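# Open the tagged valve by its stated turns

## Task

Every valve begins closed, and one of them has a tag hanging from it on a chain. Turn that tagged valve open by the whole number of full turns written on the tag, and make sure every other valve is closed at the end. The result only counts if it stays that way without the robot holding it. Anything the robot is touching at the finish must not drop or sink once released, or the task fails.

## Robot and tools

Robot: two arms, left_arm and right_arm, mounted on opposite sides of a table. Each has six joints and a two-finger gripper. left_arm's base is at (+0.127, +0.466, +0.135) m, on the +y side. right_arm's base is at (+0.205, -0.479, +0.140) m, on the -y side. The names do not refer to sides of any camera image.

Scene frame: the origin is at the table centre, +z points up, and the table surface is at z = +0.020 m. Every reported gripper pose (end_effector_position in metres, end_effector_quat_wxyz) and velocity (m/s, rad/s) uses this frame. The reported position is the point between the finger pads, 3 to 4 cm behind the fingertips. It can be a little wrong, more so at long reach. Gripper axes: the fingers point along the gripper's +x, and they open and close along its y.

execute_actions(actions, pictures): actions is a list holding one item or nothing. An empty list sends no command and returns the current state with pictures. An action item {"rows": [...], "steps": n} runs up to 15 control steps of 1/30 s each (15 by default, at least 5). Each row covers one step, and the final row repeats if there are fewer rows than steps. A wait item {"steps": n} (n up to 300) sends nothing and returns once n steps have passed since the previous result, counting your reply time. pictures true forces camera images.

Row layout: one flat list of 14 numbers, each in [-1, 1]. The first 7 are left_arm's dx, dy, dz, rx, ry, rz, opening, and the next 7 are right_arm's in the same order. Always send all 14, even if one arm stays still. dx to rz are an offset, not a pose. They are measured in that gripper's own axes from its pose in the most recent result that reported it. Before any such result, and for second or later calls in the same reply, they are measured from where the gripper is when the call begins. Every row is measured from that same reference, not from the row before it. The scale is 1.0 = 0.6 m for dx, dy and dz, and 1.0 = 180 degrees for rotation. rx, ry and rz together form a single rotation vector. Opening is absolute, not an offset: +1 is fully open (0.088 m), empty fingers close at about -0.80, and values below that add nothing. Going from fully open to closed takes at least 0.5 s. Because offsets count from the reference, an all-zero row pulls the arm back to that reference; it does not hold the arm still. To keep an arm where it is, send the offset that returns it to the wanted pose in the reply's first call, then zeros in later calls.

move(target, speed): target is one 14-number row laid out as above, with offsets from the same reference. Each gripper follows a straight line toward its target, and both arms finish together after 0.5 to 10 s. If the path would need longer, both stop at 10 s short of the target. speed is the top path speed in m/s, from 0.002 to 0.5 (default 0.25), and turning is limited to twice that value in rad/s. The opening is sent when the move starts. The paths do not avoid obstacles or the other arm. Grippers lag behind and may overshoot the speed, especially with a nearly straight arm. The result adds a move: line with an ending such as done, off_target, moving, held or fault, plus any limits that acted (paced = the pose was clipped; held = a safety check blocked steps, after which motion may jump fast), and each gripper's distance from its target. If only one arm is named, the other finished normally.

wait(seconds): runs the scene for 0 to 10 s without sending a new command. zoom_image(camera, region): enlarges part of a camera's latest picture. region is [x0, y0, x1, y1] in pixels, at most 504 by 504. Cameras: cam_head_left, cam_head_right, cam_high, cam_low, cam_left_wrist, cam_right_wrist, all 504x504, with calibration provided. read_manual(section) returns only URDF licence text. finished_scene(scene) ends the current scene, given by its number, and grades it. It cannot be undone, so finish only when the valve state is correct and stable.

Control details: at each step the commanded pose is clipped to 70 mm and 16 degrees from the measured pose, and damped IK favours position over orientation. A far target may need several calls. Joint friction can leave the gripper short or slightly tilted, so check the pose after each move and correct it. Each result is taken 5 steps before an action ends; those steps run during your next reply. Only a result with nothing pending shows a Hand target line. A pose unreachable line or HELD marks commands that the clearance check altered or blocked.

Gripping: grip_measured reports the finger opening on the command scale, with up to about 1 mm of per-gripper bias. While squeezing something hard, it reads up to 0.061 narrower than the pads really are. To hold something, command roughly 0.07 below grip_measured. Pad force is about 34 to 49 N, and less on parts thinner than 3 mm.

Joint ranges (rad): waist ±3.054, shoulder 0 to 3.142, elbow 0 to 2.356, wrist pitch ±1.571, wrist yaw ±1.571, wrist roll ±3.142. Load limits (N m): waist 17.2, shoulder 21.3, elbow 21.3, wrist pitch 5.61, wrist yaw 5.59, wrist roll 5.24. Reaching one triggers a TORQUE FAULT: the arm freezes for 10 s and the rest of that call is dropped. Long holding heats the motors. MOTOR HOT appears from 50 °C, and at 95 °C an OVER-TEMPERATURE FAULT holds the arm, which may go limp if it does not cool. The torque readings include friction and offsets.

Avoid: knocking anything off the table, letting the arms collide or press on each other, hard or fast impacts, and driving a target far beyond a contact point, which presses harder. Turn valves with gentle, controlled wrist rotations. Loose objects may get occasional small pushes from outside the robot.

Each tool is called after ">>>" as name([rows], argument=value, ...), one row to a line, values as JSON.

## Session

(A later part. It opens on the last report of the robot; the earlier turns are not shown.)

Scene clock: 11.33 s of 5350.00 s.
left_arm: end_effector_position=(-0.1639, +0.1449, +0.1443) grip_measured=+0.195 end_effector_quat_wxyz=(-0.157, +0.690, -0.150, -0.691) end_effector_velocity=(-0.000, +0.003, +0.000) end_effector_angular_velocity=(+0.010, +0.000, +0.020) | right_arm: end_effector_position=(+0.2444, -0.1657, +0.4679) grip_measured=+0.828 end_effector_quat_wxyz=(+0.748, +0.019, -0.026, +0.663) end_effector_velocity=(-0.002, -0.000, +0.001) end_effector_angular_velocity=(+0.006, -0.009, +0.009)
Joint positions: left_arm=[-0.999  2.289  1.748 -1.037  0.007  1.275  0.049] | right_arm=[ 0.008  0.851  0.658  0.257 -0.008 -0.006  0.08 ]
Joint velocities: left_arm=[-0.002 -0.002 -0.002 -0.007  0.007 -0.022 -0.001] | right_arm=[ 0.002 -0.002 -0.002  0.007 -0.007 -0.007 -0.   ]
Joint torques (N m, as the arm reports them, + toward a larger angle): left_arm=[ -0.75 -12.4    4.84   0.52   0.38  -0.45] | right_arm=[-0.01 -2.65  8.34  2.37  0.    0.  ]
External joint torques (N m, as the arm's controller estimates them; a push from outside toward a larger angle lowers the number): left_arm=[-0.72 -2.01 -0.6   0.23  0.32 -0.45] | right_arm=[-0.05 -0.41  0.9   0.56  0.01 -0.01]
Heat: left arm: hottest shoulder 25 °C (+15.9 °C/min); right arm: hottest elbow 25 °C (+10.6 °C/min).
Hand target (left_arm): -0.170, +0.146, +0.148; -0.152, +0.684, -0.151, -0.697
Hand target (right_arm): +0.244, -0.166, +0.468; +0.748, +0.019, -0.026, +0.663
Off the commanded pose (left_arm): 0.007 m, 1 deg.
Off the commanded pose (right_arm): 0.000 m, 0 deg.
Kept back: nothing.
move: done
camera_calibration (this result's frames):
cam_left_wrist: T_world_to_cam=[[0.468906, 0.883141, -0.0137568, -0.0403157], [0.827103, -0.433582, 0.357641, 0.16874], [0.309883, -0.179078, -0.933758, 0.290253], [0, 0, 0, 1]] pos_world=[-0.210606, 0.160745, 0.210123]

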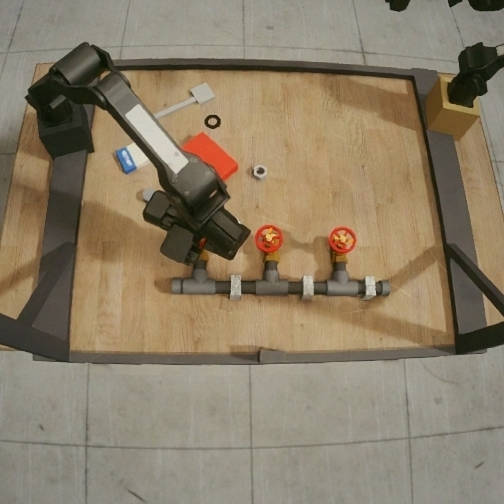

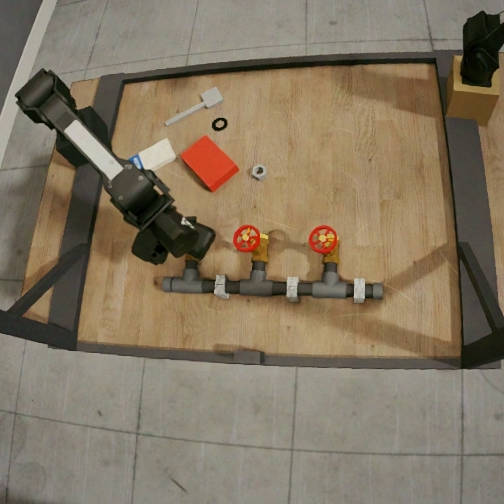

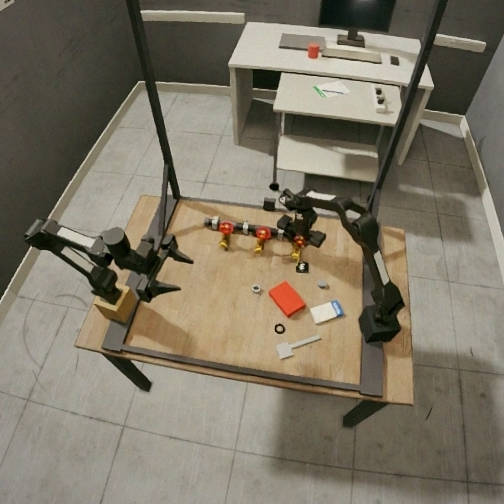

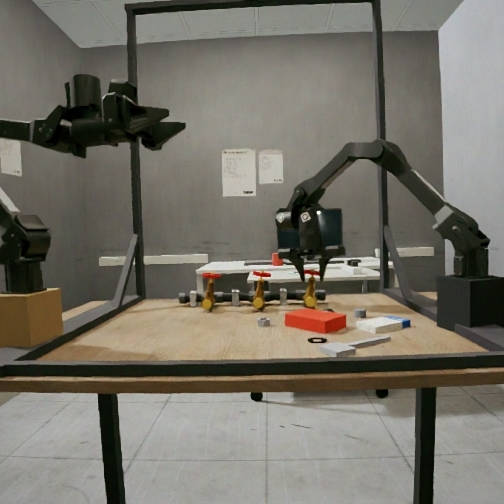

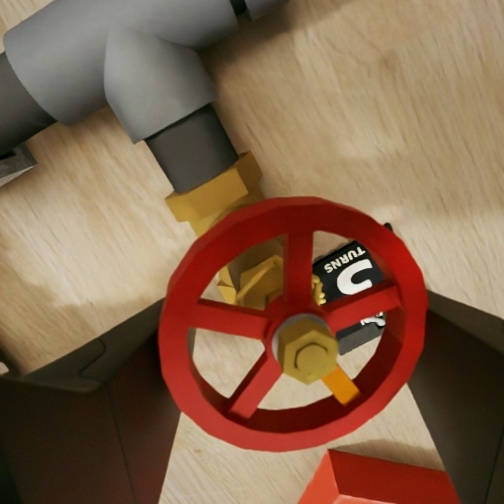

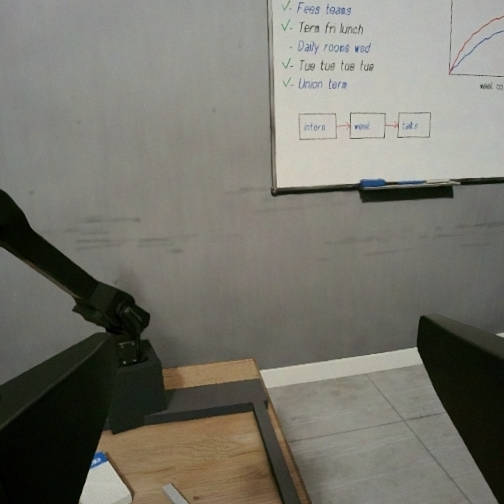

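>>> move(target=[0,0,0,-0.7,0,0,0.13,0,0,0,0,0,0,0.83], speed=0.45)

>>> move(target=[0,0,0,-0.66,0,0,0.13,0,0,0,0,0,0,0.83], speed=0.45)

Scene clock: 14.63 s of 5350.00 s.
left_arm: end_effector_position=(-0.1696, +0.1494, +0.1387) grip_measured=+0.177 end_effector_quat_wxyz=(+0.531, +0.461, +0.548, -0.453) end_effector_velocity=(+0.003, +0.006, +0.001) end_effector_angular_velocity=(+0.012, -0.021, +0.029) | right_arm: end_effector_position=(+0.2444, -0.1657, +0.4679) grip_measured=+0.828 end_effector_quat_wxyz=(+0.748, +0.019, -0.026, +0.663) end_effector_velocity=(+0.002, -0.001, -0.002) end_effector_angular_velocity=(-0.008, -0.006, -0.010)
Joint positions: left_arm=[-1.01   2.301  1.744 -1.025  0.024 -0.909  0.048] | right_arm=[ 0.008  0.851  0.658  0.257 -0.008 -0.006  0.08 ]
Joint velocities: left_arm=[-0.007 -0.007 -0.007 -0.022 -0.007 -0.037 -0.   ] | right_arm=[-0.002 -0.002 -0.002 -0.007  0.007 -0.007 -0.   ]
Joint torques (N m, as the arm reports them, + toward a larger angle): left_arm=[  0.77 -13.35   4.88  -0.83  -0.54  -0.47] | right_arm=[-0.03 -2.65  8.31  2.38 -0.01  0.  ]
External joint torques (N m, as the arm's controller estimates them; a push from outside toward a larger angle lowers the number): left_arm=[ 0.84 -2.9  -0.49 -1.08 -0.51 -0.47] | right_arm=[-0.02 -0.4   0.88  0.56 -0.01 -0.01]
Heat: left arm: hottest shoulder 26 °C (+16.4 °C/min); right arm: hottest elbow 26 °C (+12.3 °C/min).
Hand target (left_arm): -0.164, +0.145, +0.144; +0.543, +0.453, +0.548, -0.447
Hand target (right_arm): +0.244, -0.166, +0.468; +0.748, +0.019, -0.026, +0.663
Off the commanded pose (left_arm): 0.009 m, 2 deg.
Off the commanded pose (right_arm): 0.000 m, 0 deg.
Kept back: nothing.
move: off_target (left_arm)
camera_calibration (this result's frames):
cam_left_wrist: T_world_to_cam=[[-0.993358, -0.114013, -0.0155349, -0.140439], [-0.111165, 0.916029, 0.3854, -0.187155], [-0.0297101, 0.384567, -0.922619, 0.144242], [0, 0, 0, 1]] pos_world=[-0.156026, 0.0999567, 0.203028]

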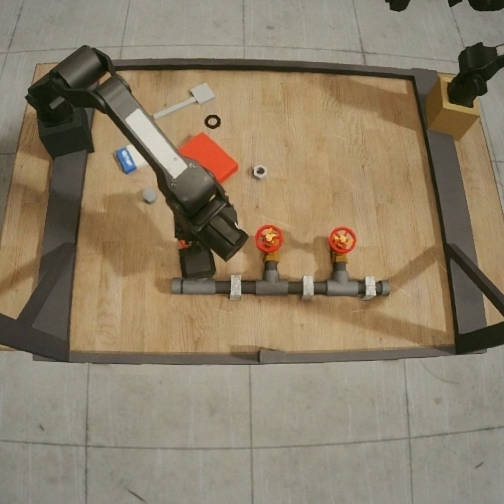

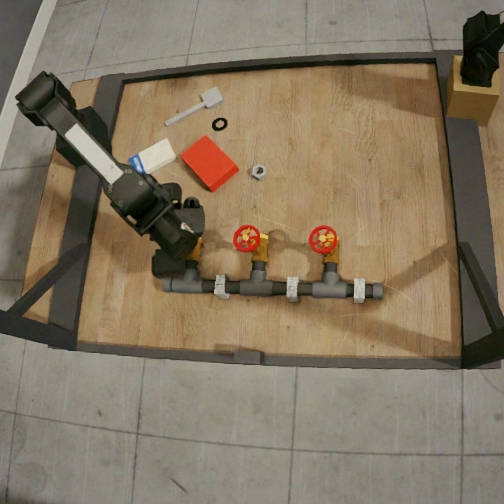

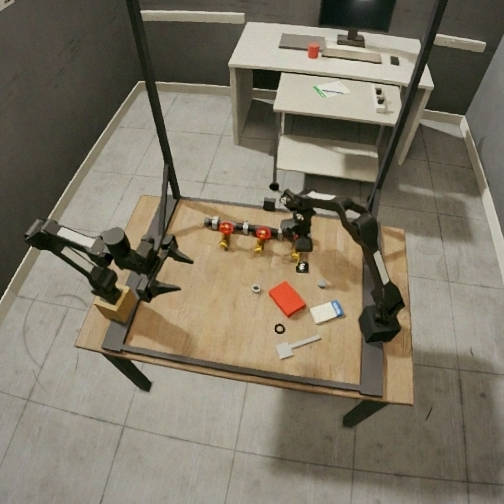

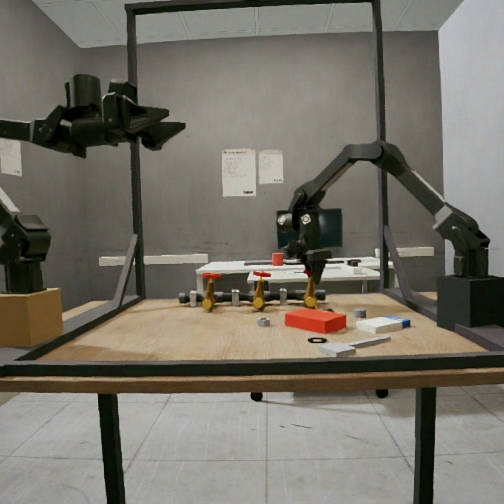

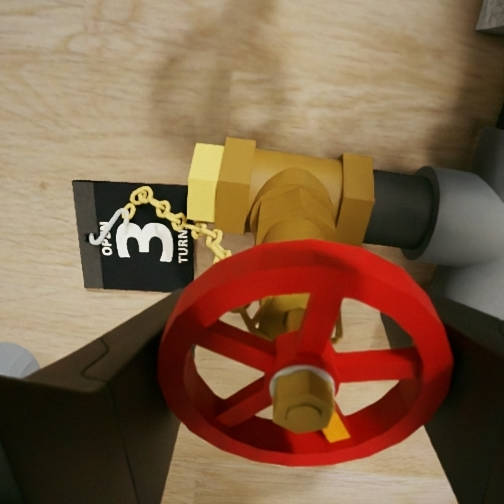

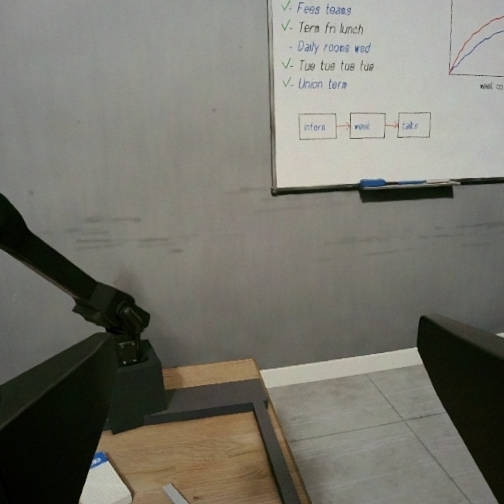

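Scene clock: 17.53 s of 5350.00 s.
left_arm: end_effector_position=(-0.1694, +0.1485, +0.1343) grip_measured=+0.150 end_effector_quat_wxyz=(-0.668, +0.215, -0.671, -0.240) end_effector_velocity=(+0.002, +0.006, -0.002) end_effector_angular_velocity=(+0.015, -0.024, +0.015) | right_arm: end_effector_position=(+0.2444, -0.1657, +0.4679) grip_measured=+0.828 end_effector_quat_wxyz=(+0.748, +0.019, -0.026, +0.663) end_effector_velocity=(-0.001, -0.002, +0.005) end_effector_angular_velocity=(+0.016, -0.010, +0.004)
Joint positions: left_arm=[-1.005  2.311  1.744 -1.017  0.034 -2.965  0.046] | right_arm=[ 0.008  0.851  0.658  0.257 -0.008 -0.006  0.08 ]
Joint velocities: left_arm=[-0.007  0.002 -0.002 -0.022 -0.007 -0.022 -0.   ] | right_arm=[-0.002 -0.007  0.002  0.007 -0.007 -0.007 -0.   ]
Joint torques (N m, as the arm reports them, + toward a larger angle): left_arm=[ -0.39 -12.92   4.53  -0.57  -0.27  -0.55] | right_arm=[-0.06 -2.63  8.34  2.37 -0.01 -0.02]
External joint torques (N m, as the arm's controller estimates them; a push from outside toward a larger angle lowers the number): left_arm=[-0.32 -2.58 -0.75 -0.75 -0.3  -0.55] | right_arm=[-0.06 -0.3   0.78  0.51 -0.01 -0.03]
Heat: left arm: hottest shoulder 27 °C (+17.1 °C/min); right arm: hottest elbow 26 °C (+10.3 °C/min).
Hand target (left_arm): -0.170, +0.149, +0.139; +0.667, -0.222, +0.669, +0.241
Hand target (right_arm): +0.244, -0.166, +0.468; +0.748, +0.019, -0.026, +0.663
Off the commanded pose (left_arm): 0.004 m, 1 deg.
Off the commanded pose (right_arm): 0.000 m, 0 deg.
Kept back: nothing.
move: done
camera_calibration (this result's frames):
cam_left_wrist: T_world_to_cam=[[0.568133, -0.820816, -0.0590474, 0.234857], [-0.756309, -0.549071, 0.355694, -0.0723404], [-0.324381, -0.157423, -0.932735, 0.172466], [0, 0, 0, 1]] pos_world=[-0.132197, 0.180204, 0.200464]

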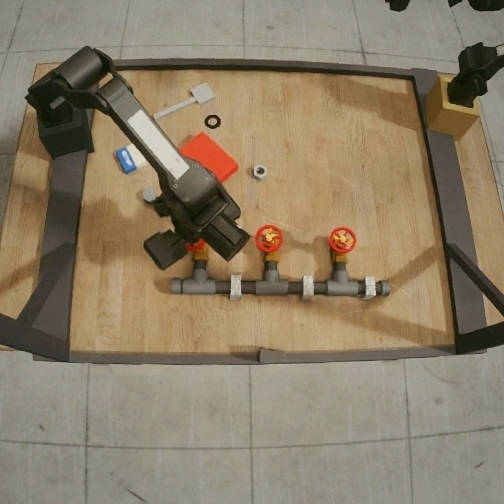

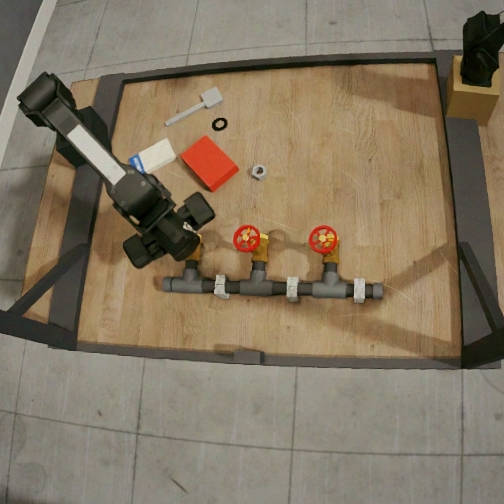

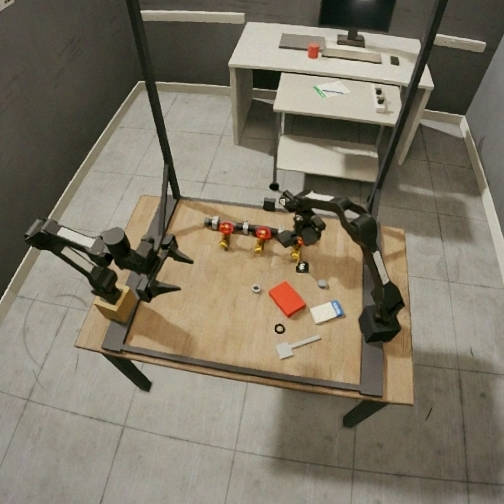

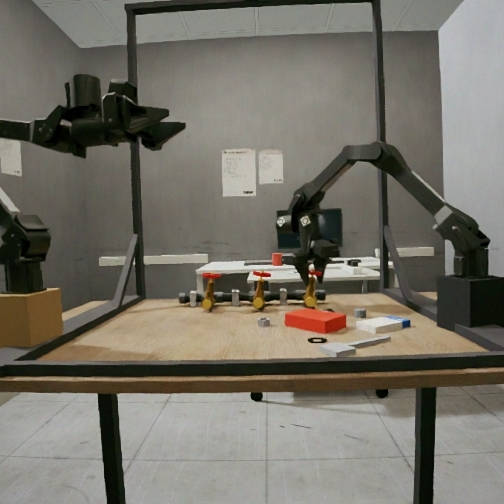

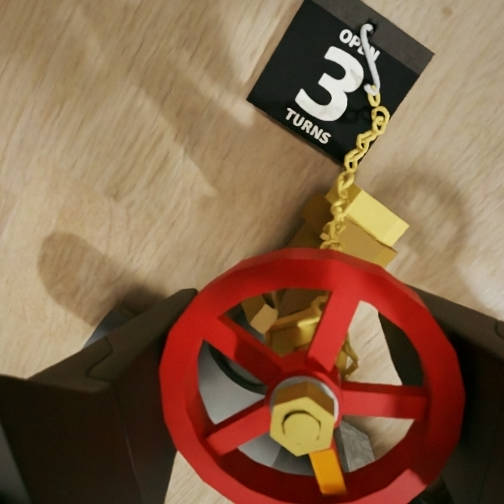

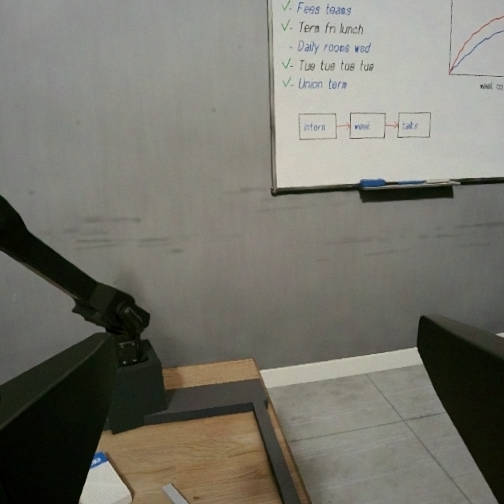

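>>> move(target=[-0.015,0,0,0,0.037,-0.048,0.8,0,0,0,0,0,0,0.83], speed=0.1)

>>> move(target=[0,0,0,0.95,0,0,0.8,0,0,0,0,0,0,0.83], speed=0.5)

>>> move(target=[0,0,0,0.95,0,0,0.8,0,0,0,0,0,0,0.83], speed=0.5)

Scene clock: 19.23 s of 5350.00 s.
left_arm: end_effector_position=(-0.1704, +0.1463, +0.1411) grip_measured=+0.797 end_effector_quat_wxyz=(-0.646, +0.275, -0.690, -0.178) end_effector_velocity=(+0.005, -0.001, -0.001) end_effector_angular_velocity=(-0.014, -0.016, +0.012) | right_arm: end_effector_position=(+0.2444, -0.1657, +0.4679) grip_measured=+0.828 end_effector_quat_wxyz=(+0.748, +0.019, -0.026, +0.663) end_effector_velocity=(-0.002, +0.000, -0.005) end_effector_angular_velocity=(-0.023, -0.005, +0.009)
Joint positions: left_arm=[-1.048  2.205  1.581 -0.829 -0.095 -3.     0.078] | right_arm=[ 0.008  0.851  0.658  0.257 -0.008 -0.006  0.08 ]
Joint velocities: left_arm=[ 0.002 -0.007 -0.017  0.007 -0.022 -0.007  0.   ] | right_arm=[ 0.002 -0.002 -0.002 -0.022 -0.007 -0.007 -0.   ]
Joint torques (N m, as the arm reports them, + toward a larger angle): left_arm=[ -0.38 -12.81   3.65   0.27  -0.16  -0.16] | right_arm=[-0.04 -2.61  8.36  2.38  0.   -0.01]
External joint torques (N m, as the arm's controller estimates them; a push from outside toward a larger angle lowers the number): left_arm=[-0.5  -2.78 -1.87 -0.17 -0.09 -0.17] | right_arm=[-0.06 -0.4   0.95  0.58  0.   -0.02]
Heat: left arm: hottest shoulder 28 °C (+18.7 °C/min); right arm: hottest elbow 26 °C (+9.4 °C/min).
Hand target (left_arm): -0.169, +0.148, +0.143; +0.644, -0.278, +0.690, +0.177
Hand target (right_arm): +0.244, -0.166, +0.468; +0.748, +0.019, -0.026, +0.663
Off the commanded pose (left_arm): 0.003 m, 0 deg.
Off the commanded pose (right_arm): 0.000 m, 0 deg.
Kept back: nothing.
move: done
camera_calibration (this result's frames):
cam_left_wrist: T_world_to_cam=[[0.567466, -0.818199, 0.0923687, 0.212169], [-0.756815, -0.474096, 0.44996, -0.101066], [-0.324365, -0.325243, -0.888259, 0.196434], [0, 0, 0, 1]] pos_world=[-0.133171, 0.189571, 0.200362]

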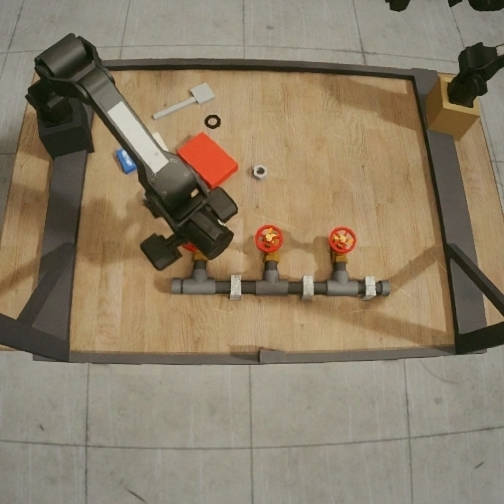

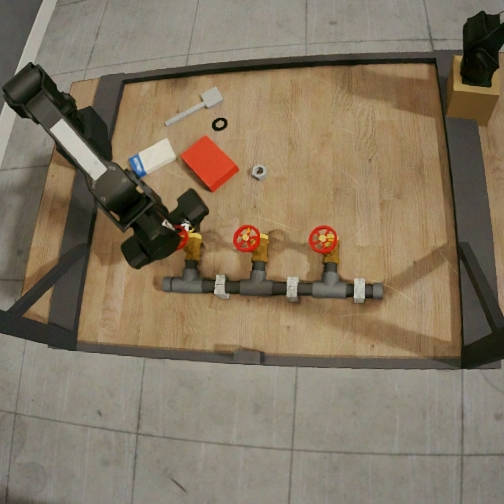

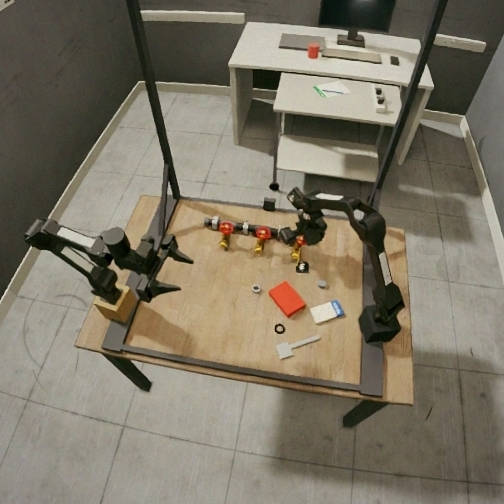

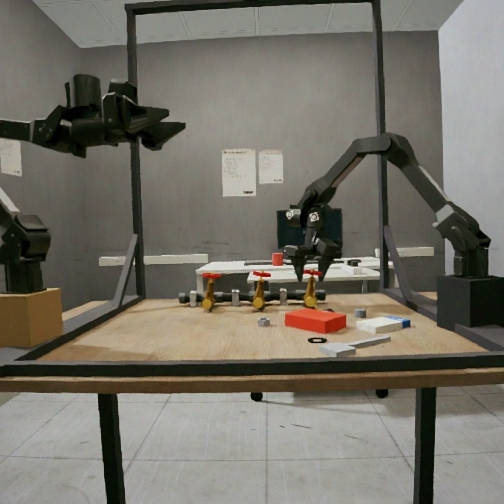

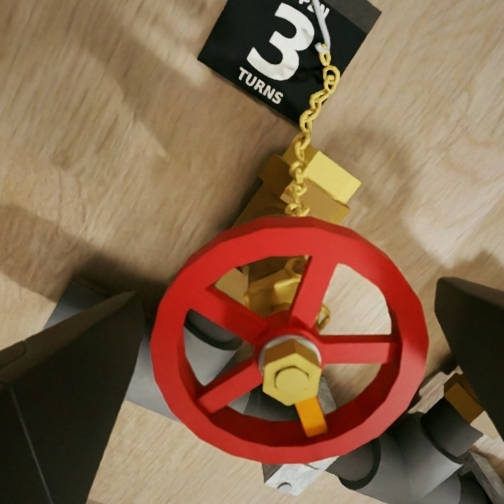

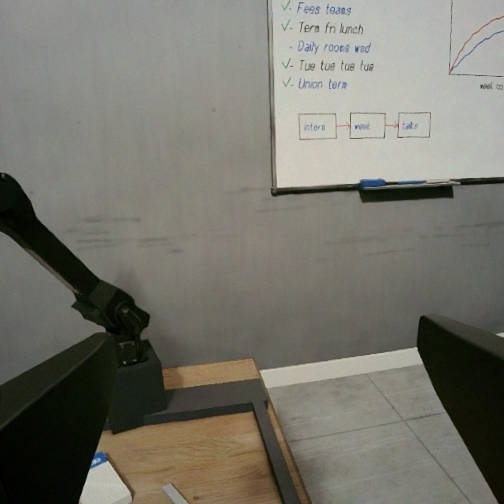

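Scene clock: 22.87 s of 5350.00 s.
left_arm: end_effector_position=(-0.1704, +0.1463, +0.1411) grip_measured=+0.798 end_effector_quat_wxyz=(+0.327, +0.621, +0.233, -0.673) end_effector_velocity=(+0.003, +0.003, -0.003) end_effector_angular_velocity=(+0.007, -0.016, +0.006) | right_arm: end_effector_position=(+0.2444, -0.1657, +0.4679) grip_measured=+0.828 end_effector_quat_wxyz=(+0.748, +0.019, -0.026, +0.663) end_effector_velocity=(-0.000, -0.000, -0.002) end_effector_angular_velocity=(-0.006, +0.008, +0.005)
Joint positions: left_arm=[-1.048  2.205  1.581 -0.829 -0.095 -0.022  0.078] | right_arm=[ 0.008  0.851  0.658  0.257 -0.008 -0.006  0.08 ]
Joint velocities: left_arm=[-0.002  0.002 -0.007 -0.007 -0.007 -0.007  0.   ] | right_arm=[-0.002 -0.002 -0.002 -0.007 -0.007  0.007  0.   ]
Joint torques (N m, as the arm reports them, + toward a larger angle): left_arm=[  0.03 -11.32   4.74   0.24  -0.08   0.2 ] | right_arm=[ 0.03 -2.63  8.34  2.39  0.   -0.01]
External joint torques (N m, as the arm's controller estimates them; a push from outside toward a larger angle lowers the number): left_arm=[ 0.03 -1.41 -0.74 -0.28  0.    0.21] | right_arm=[ 0.02 -0.41  0.94  0.58  0.01 -0.02]
Heat: left arm: hottest shoulder 29 °C (+18.4 °C/min); right arm: hottest elbow 27 °C (+10.5 °C/min).
Hand target (left_arm): -0.170, +0.146, +0.141; +0.325, +0.622, +0.231, -0.674
Hand target (right_arm): +0.244, -0.166, +0.468; +0.748, +0.019, -0.026, +0.663
Off the commanded pose (left_arm): 0.000 m, 0 deg.
Off the commanded pose (right_arm): 0.000 m, 0 deg.
Kept back: nothing.
move: done
camera_calibration (this result's frames):
cam_left_wrist: T_world_to_cam=[[-0.694719, 0.709079, -0.120718, -0.196279], [0.670125, 0.69904, 0.249552, -0.00136519], [0.261339, 0.092472, -0.960807, 0.245325], [0, 0, 0, 1]] pos_world=[-0.199557, 0.117446, 0.212356]

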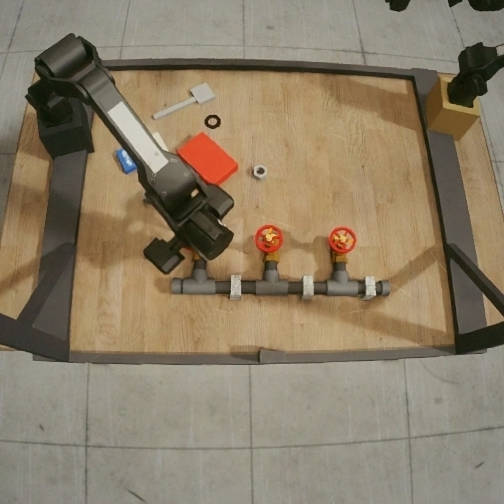

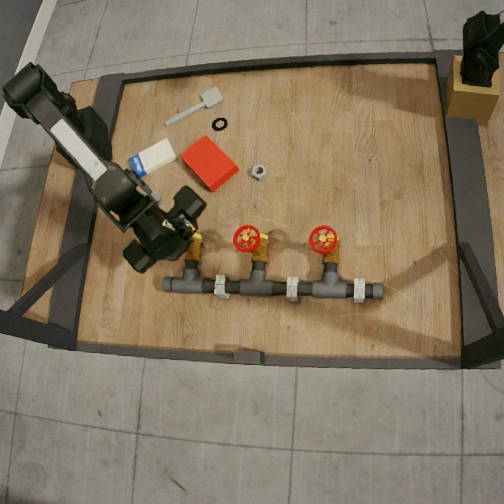

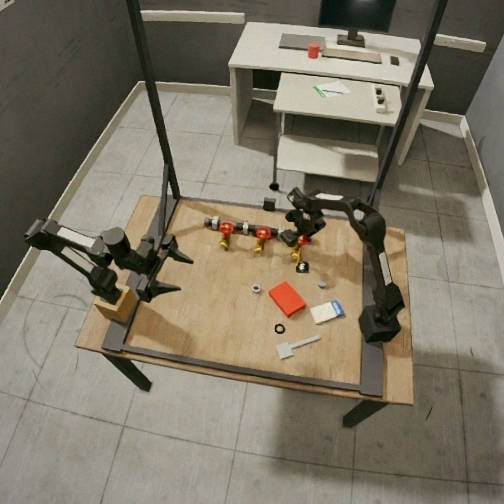

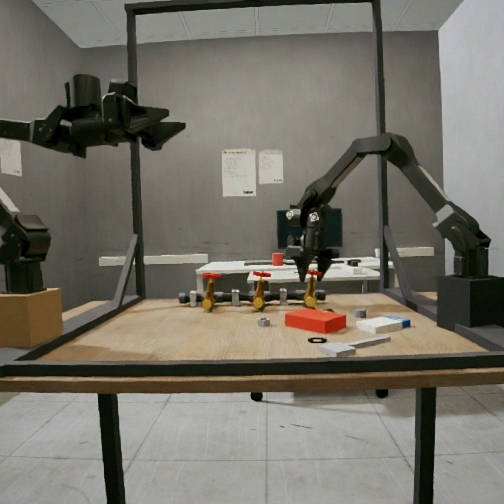

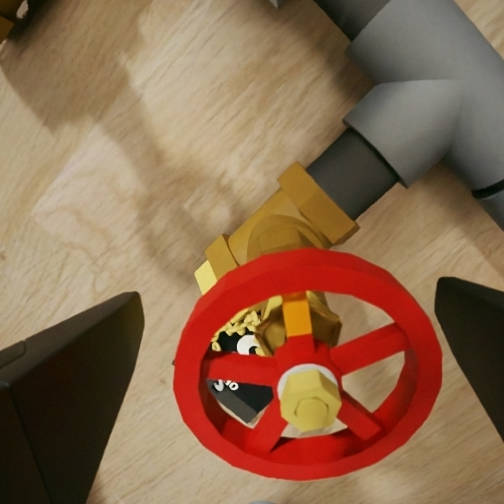

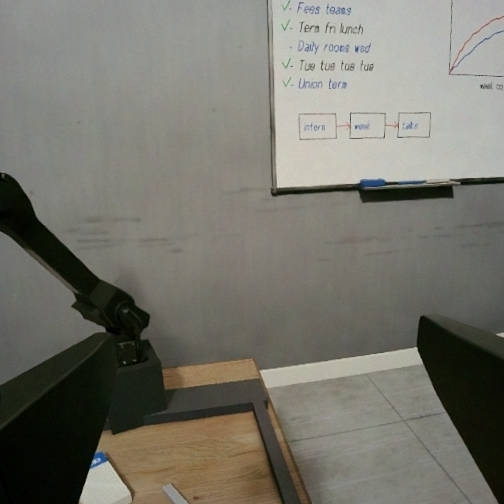

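Scene clock: 26.50 s of 5350.00 s.
left_arm: end_effector_position=(-0.1704, +0.1463, +0.1411) grip_measured=+0.798 end_effector_quat_wxyz=(-0.592, +0.377, -0.652, -0.288) end_effector_velocity=(+0.001, +0.001, +0.000) end_effector_angular_velocity=(-0.000, -0.011, -0.009) | right_arm: end_effector_position=(+0.2444, -0.1657, +0.4679) grip_measured=+0.828 end_effector_quat_wxyz=(+0.748, +0.019, -0.026, +0.663) end_effector_velocity=(+0.001, -0.001, -0.002) end_effector_angular_velocity=(-0.008, -0.007, -0.000)
Joint positions: left_arm=[-1.048  2.205  1.581 -0.829 -0.095  2.955  0.078] | right_arm=[ 0.008  0.851  0.658  0.257 -0.008 -0.006  0.08 ]
Joint velocities: left_arm=[-0.002 -0.002 -0.002 -0.007 -0.007  0.007 -0.   ] | right_arm=[-0.007 -0.002 -0.002 -0.007 -0.007 -0.007 -0.   ]
Joint torques (N m, as the arm reports them, + toward a larger angle): left_arm=[ -0.17 -11.03   4.62   0.17   0.     0.22] | right_arm=[ 0.01 -2.7   8.28  2.38  0.   -0.01]
External joint torques (N m, as the arm's controller estimates them; a push from outside toward a larger angle lowers the number): left_arm=[-0.17 -1.14 -0.81 -0.25  0.05  0.22] | right_arm=[ 0.02 -0.51  0.91  0.58 -0.01 -0.01]
Heat: left arm: hottest shoulder 29 °C (+15.8 °C/min); right arm: hottest elbow 27 °C (+9.1 °C/min).
Hand target (left_arm): -0.170, +0.146, +0.141; +0.593, -0.375, +0.653, +0.285
Hand target (right_arm): +0.244, -0.166, +0.468; +0.748, +0.019, -0.026, +0.663
Off the commanded pose (left_arm): 0.000 m, 0 deg.
Off the commanded pose (right_arm): 0.000 m, 0 deg.
Kept back: nothing.
move: done
camera_calibration (this result's frames):
cam_left_wrist: T_world_to_cam=[[0.80198, -0.594834, 0.0547809, 0.224739], [-0.543704, -0.688896, 0.479383, -0.0374799], [-0.247415, -0.41424, -0.875894, 0.220821], [0, 0, 0, 1]] pos_world=[-0.145979, 0.199335, 0.199072]

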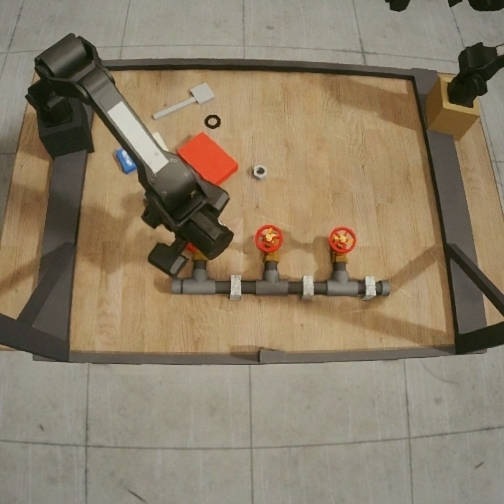

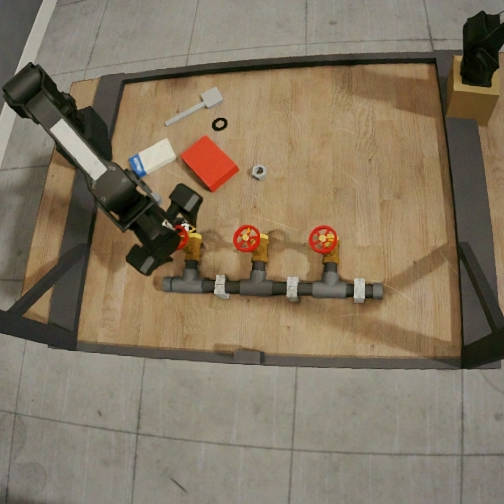

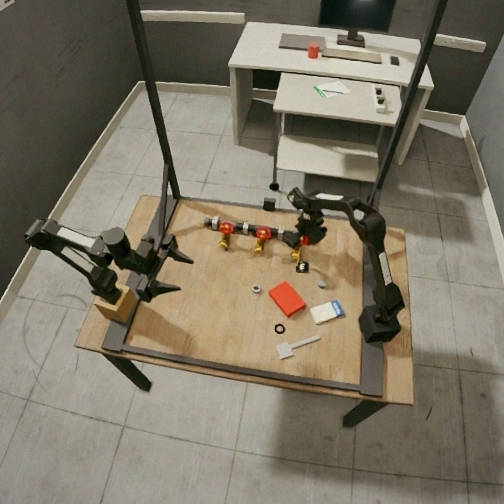

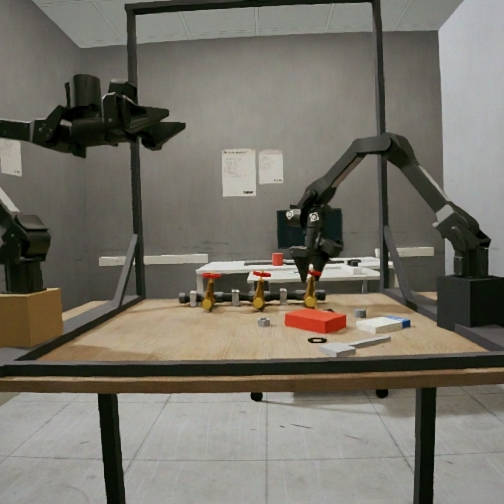

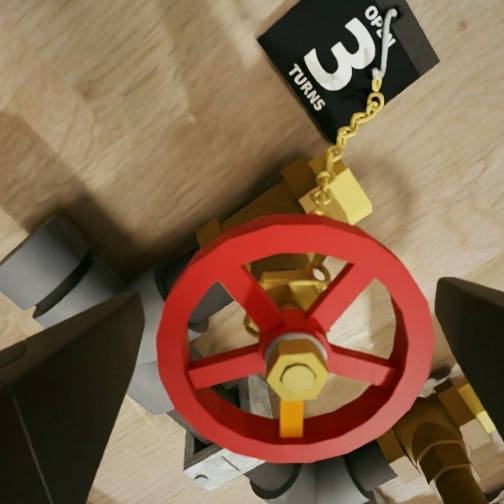

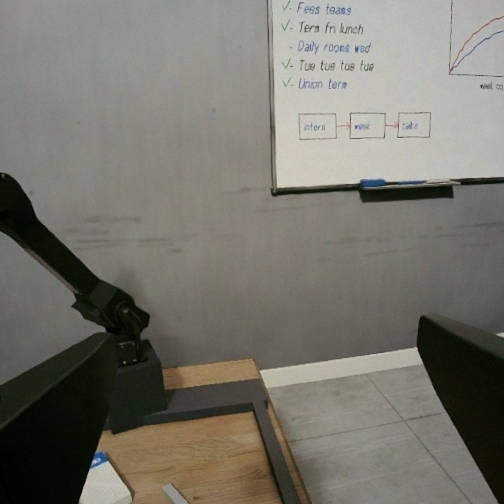

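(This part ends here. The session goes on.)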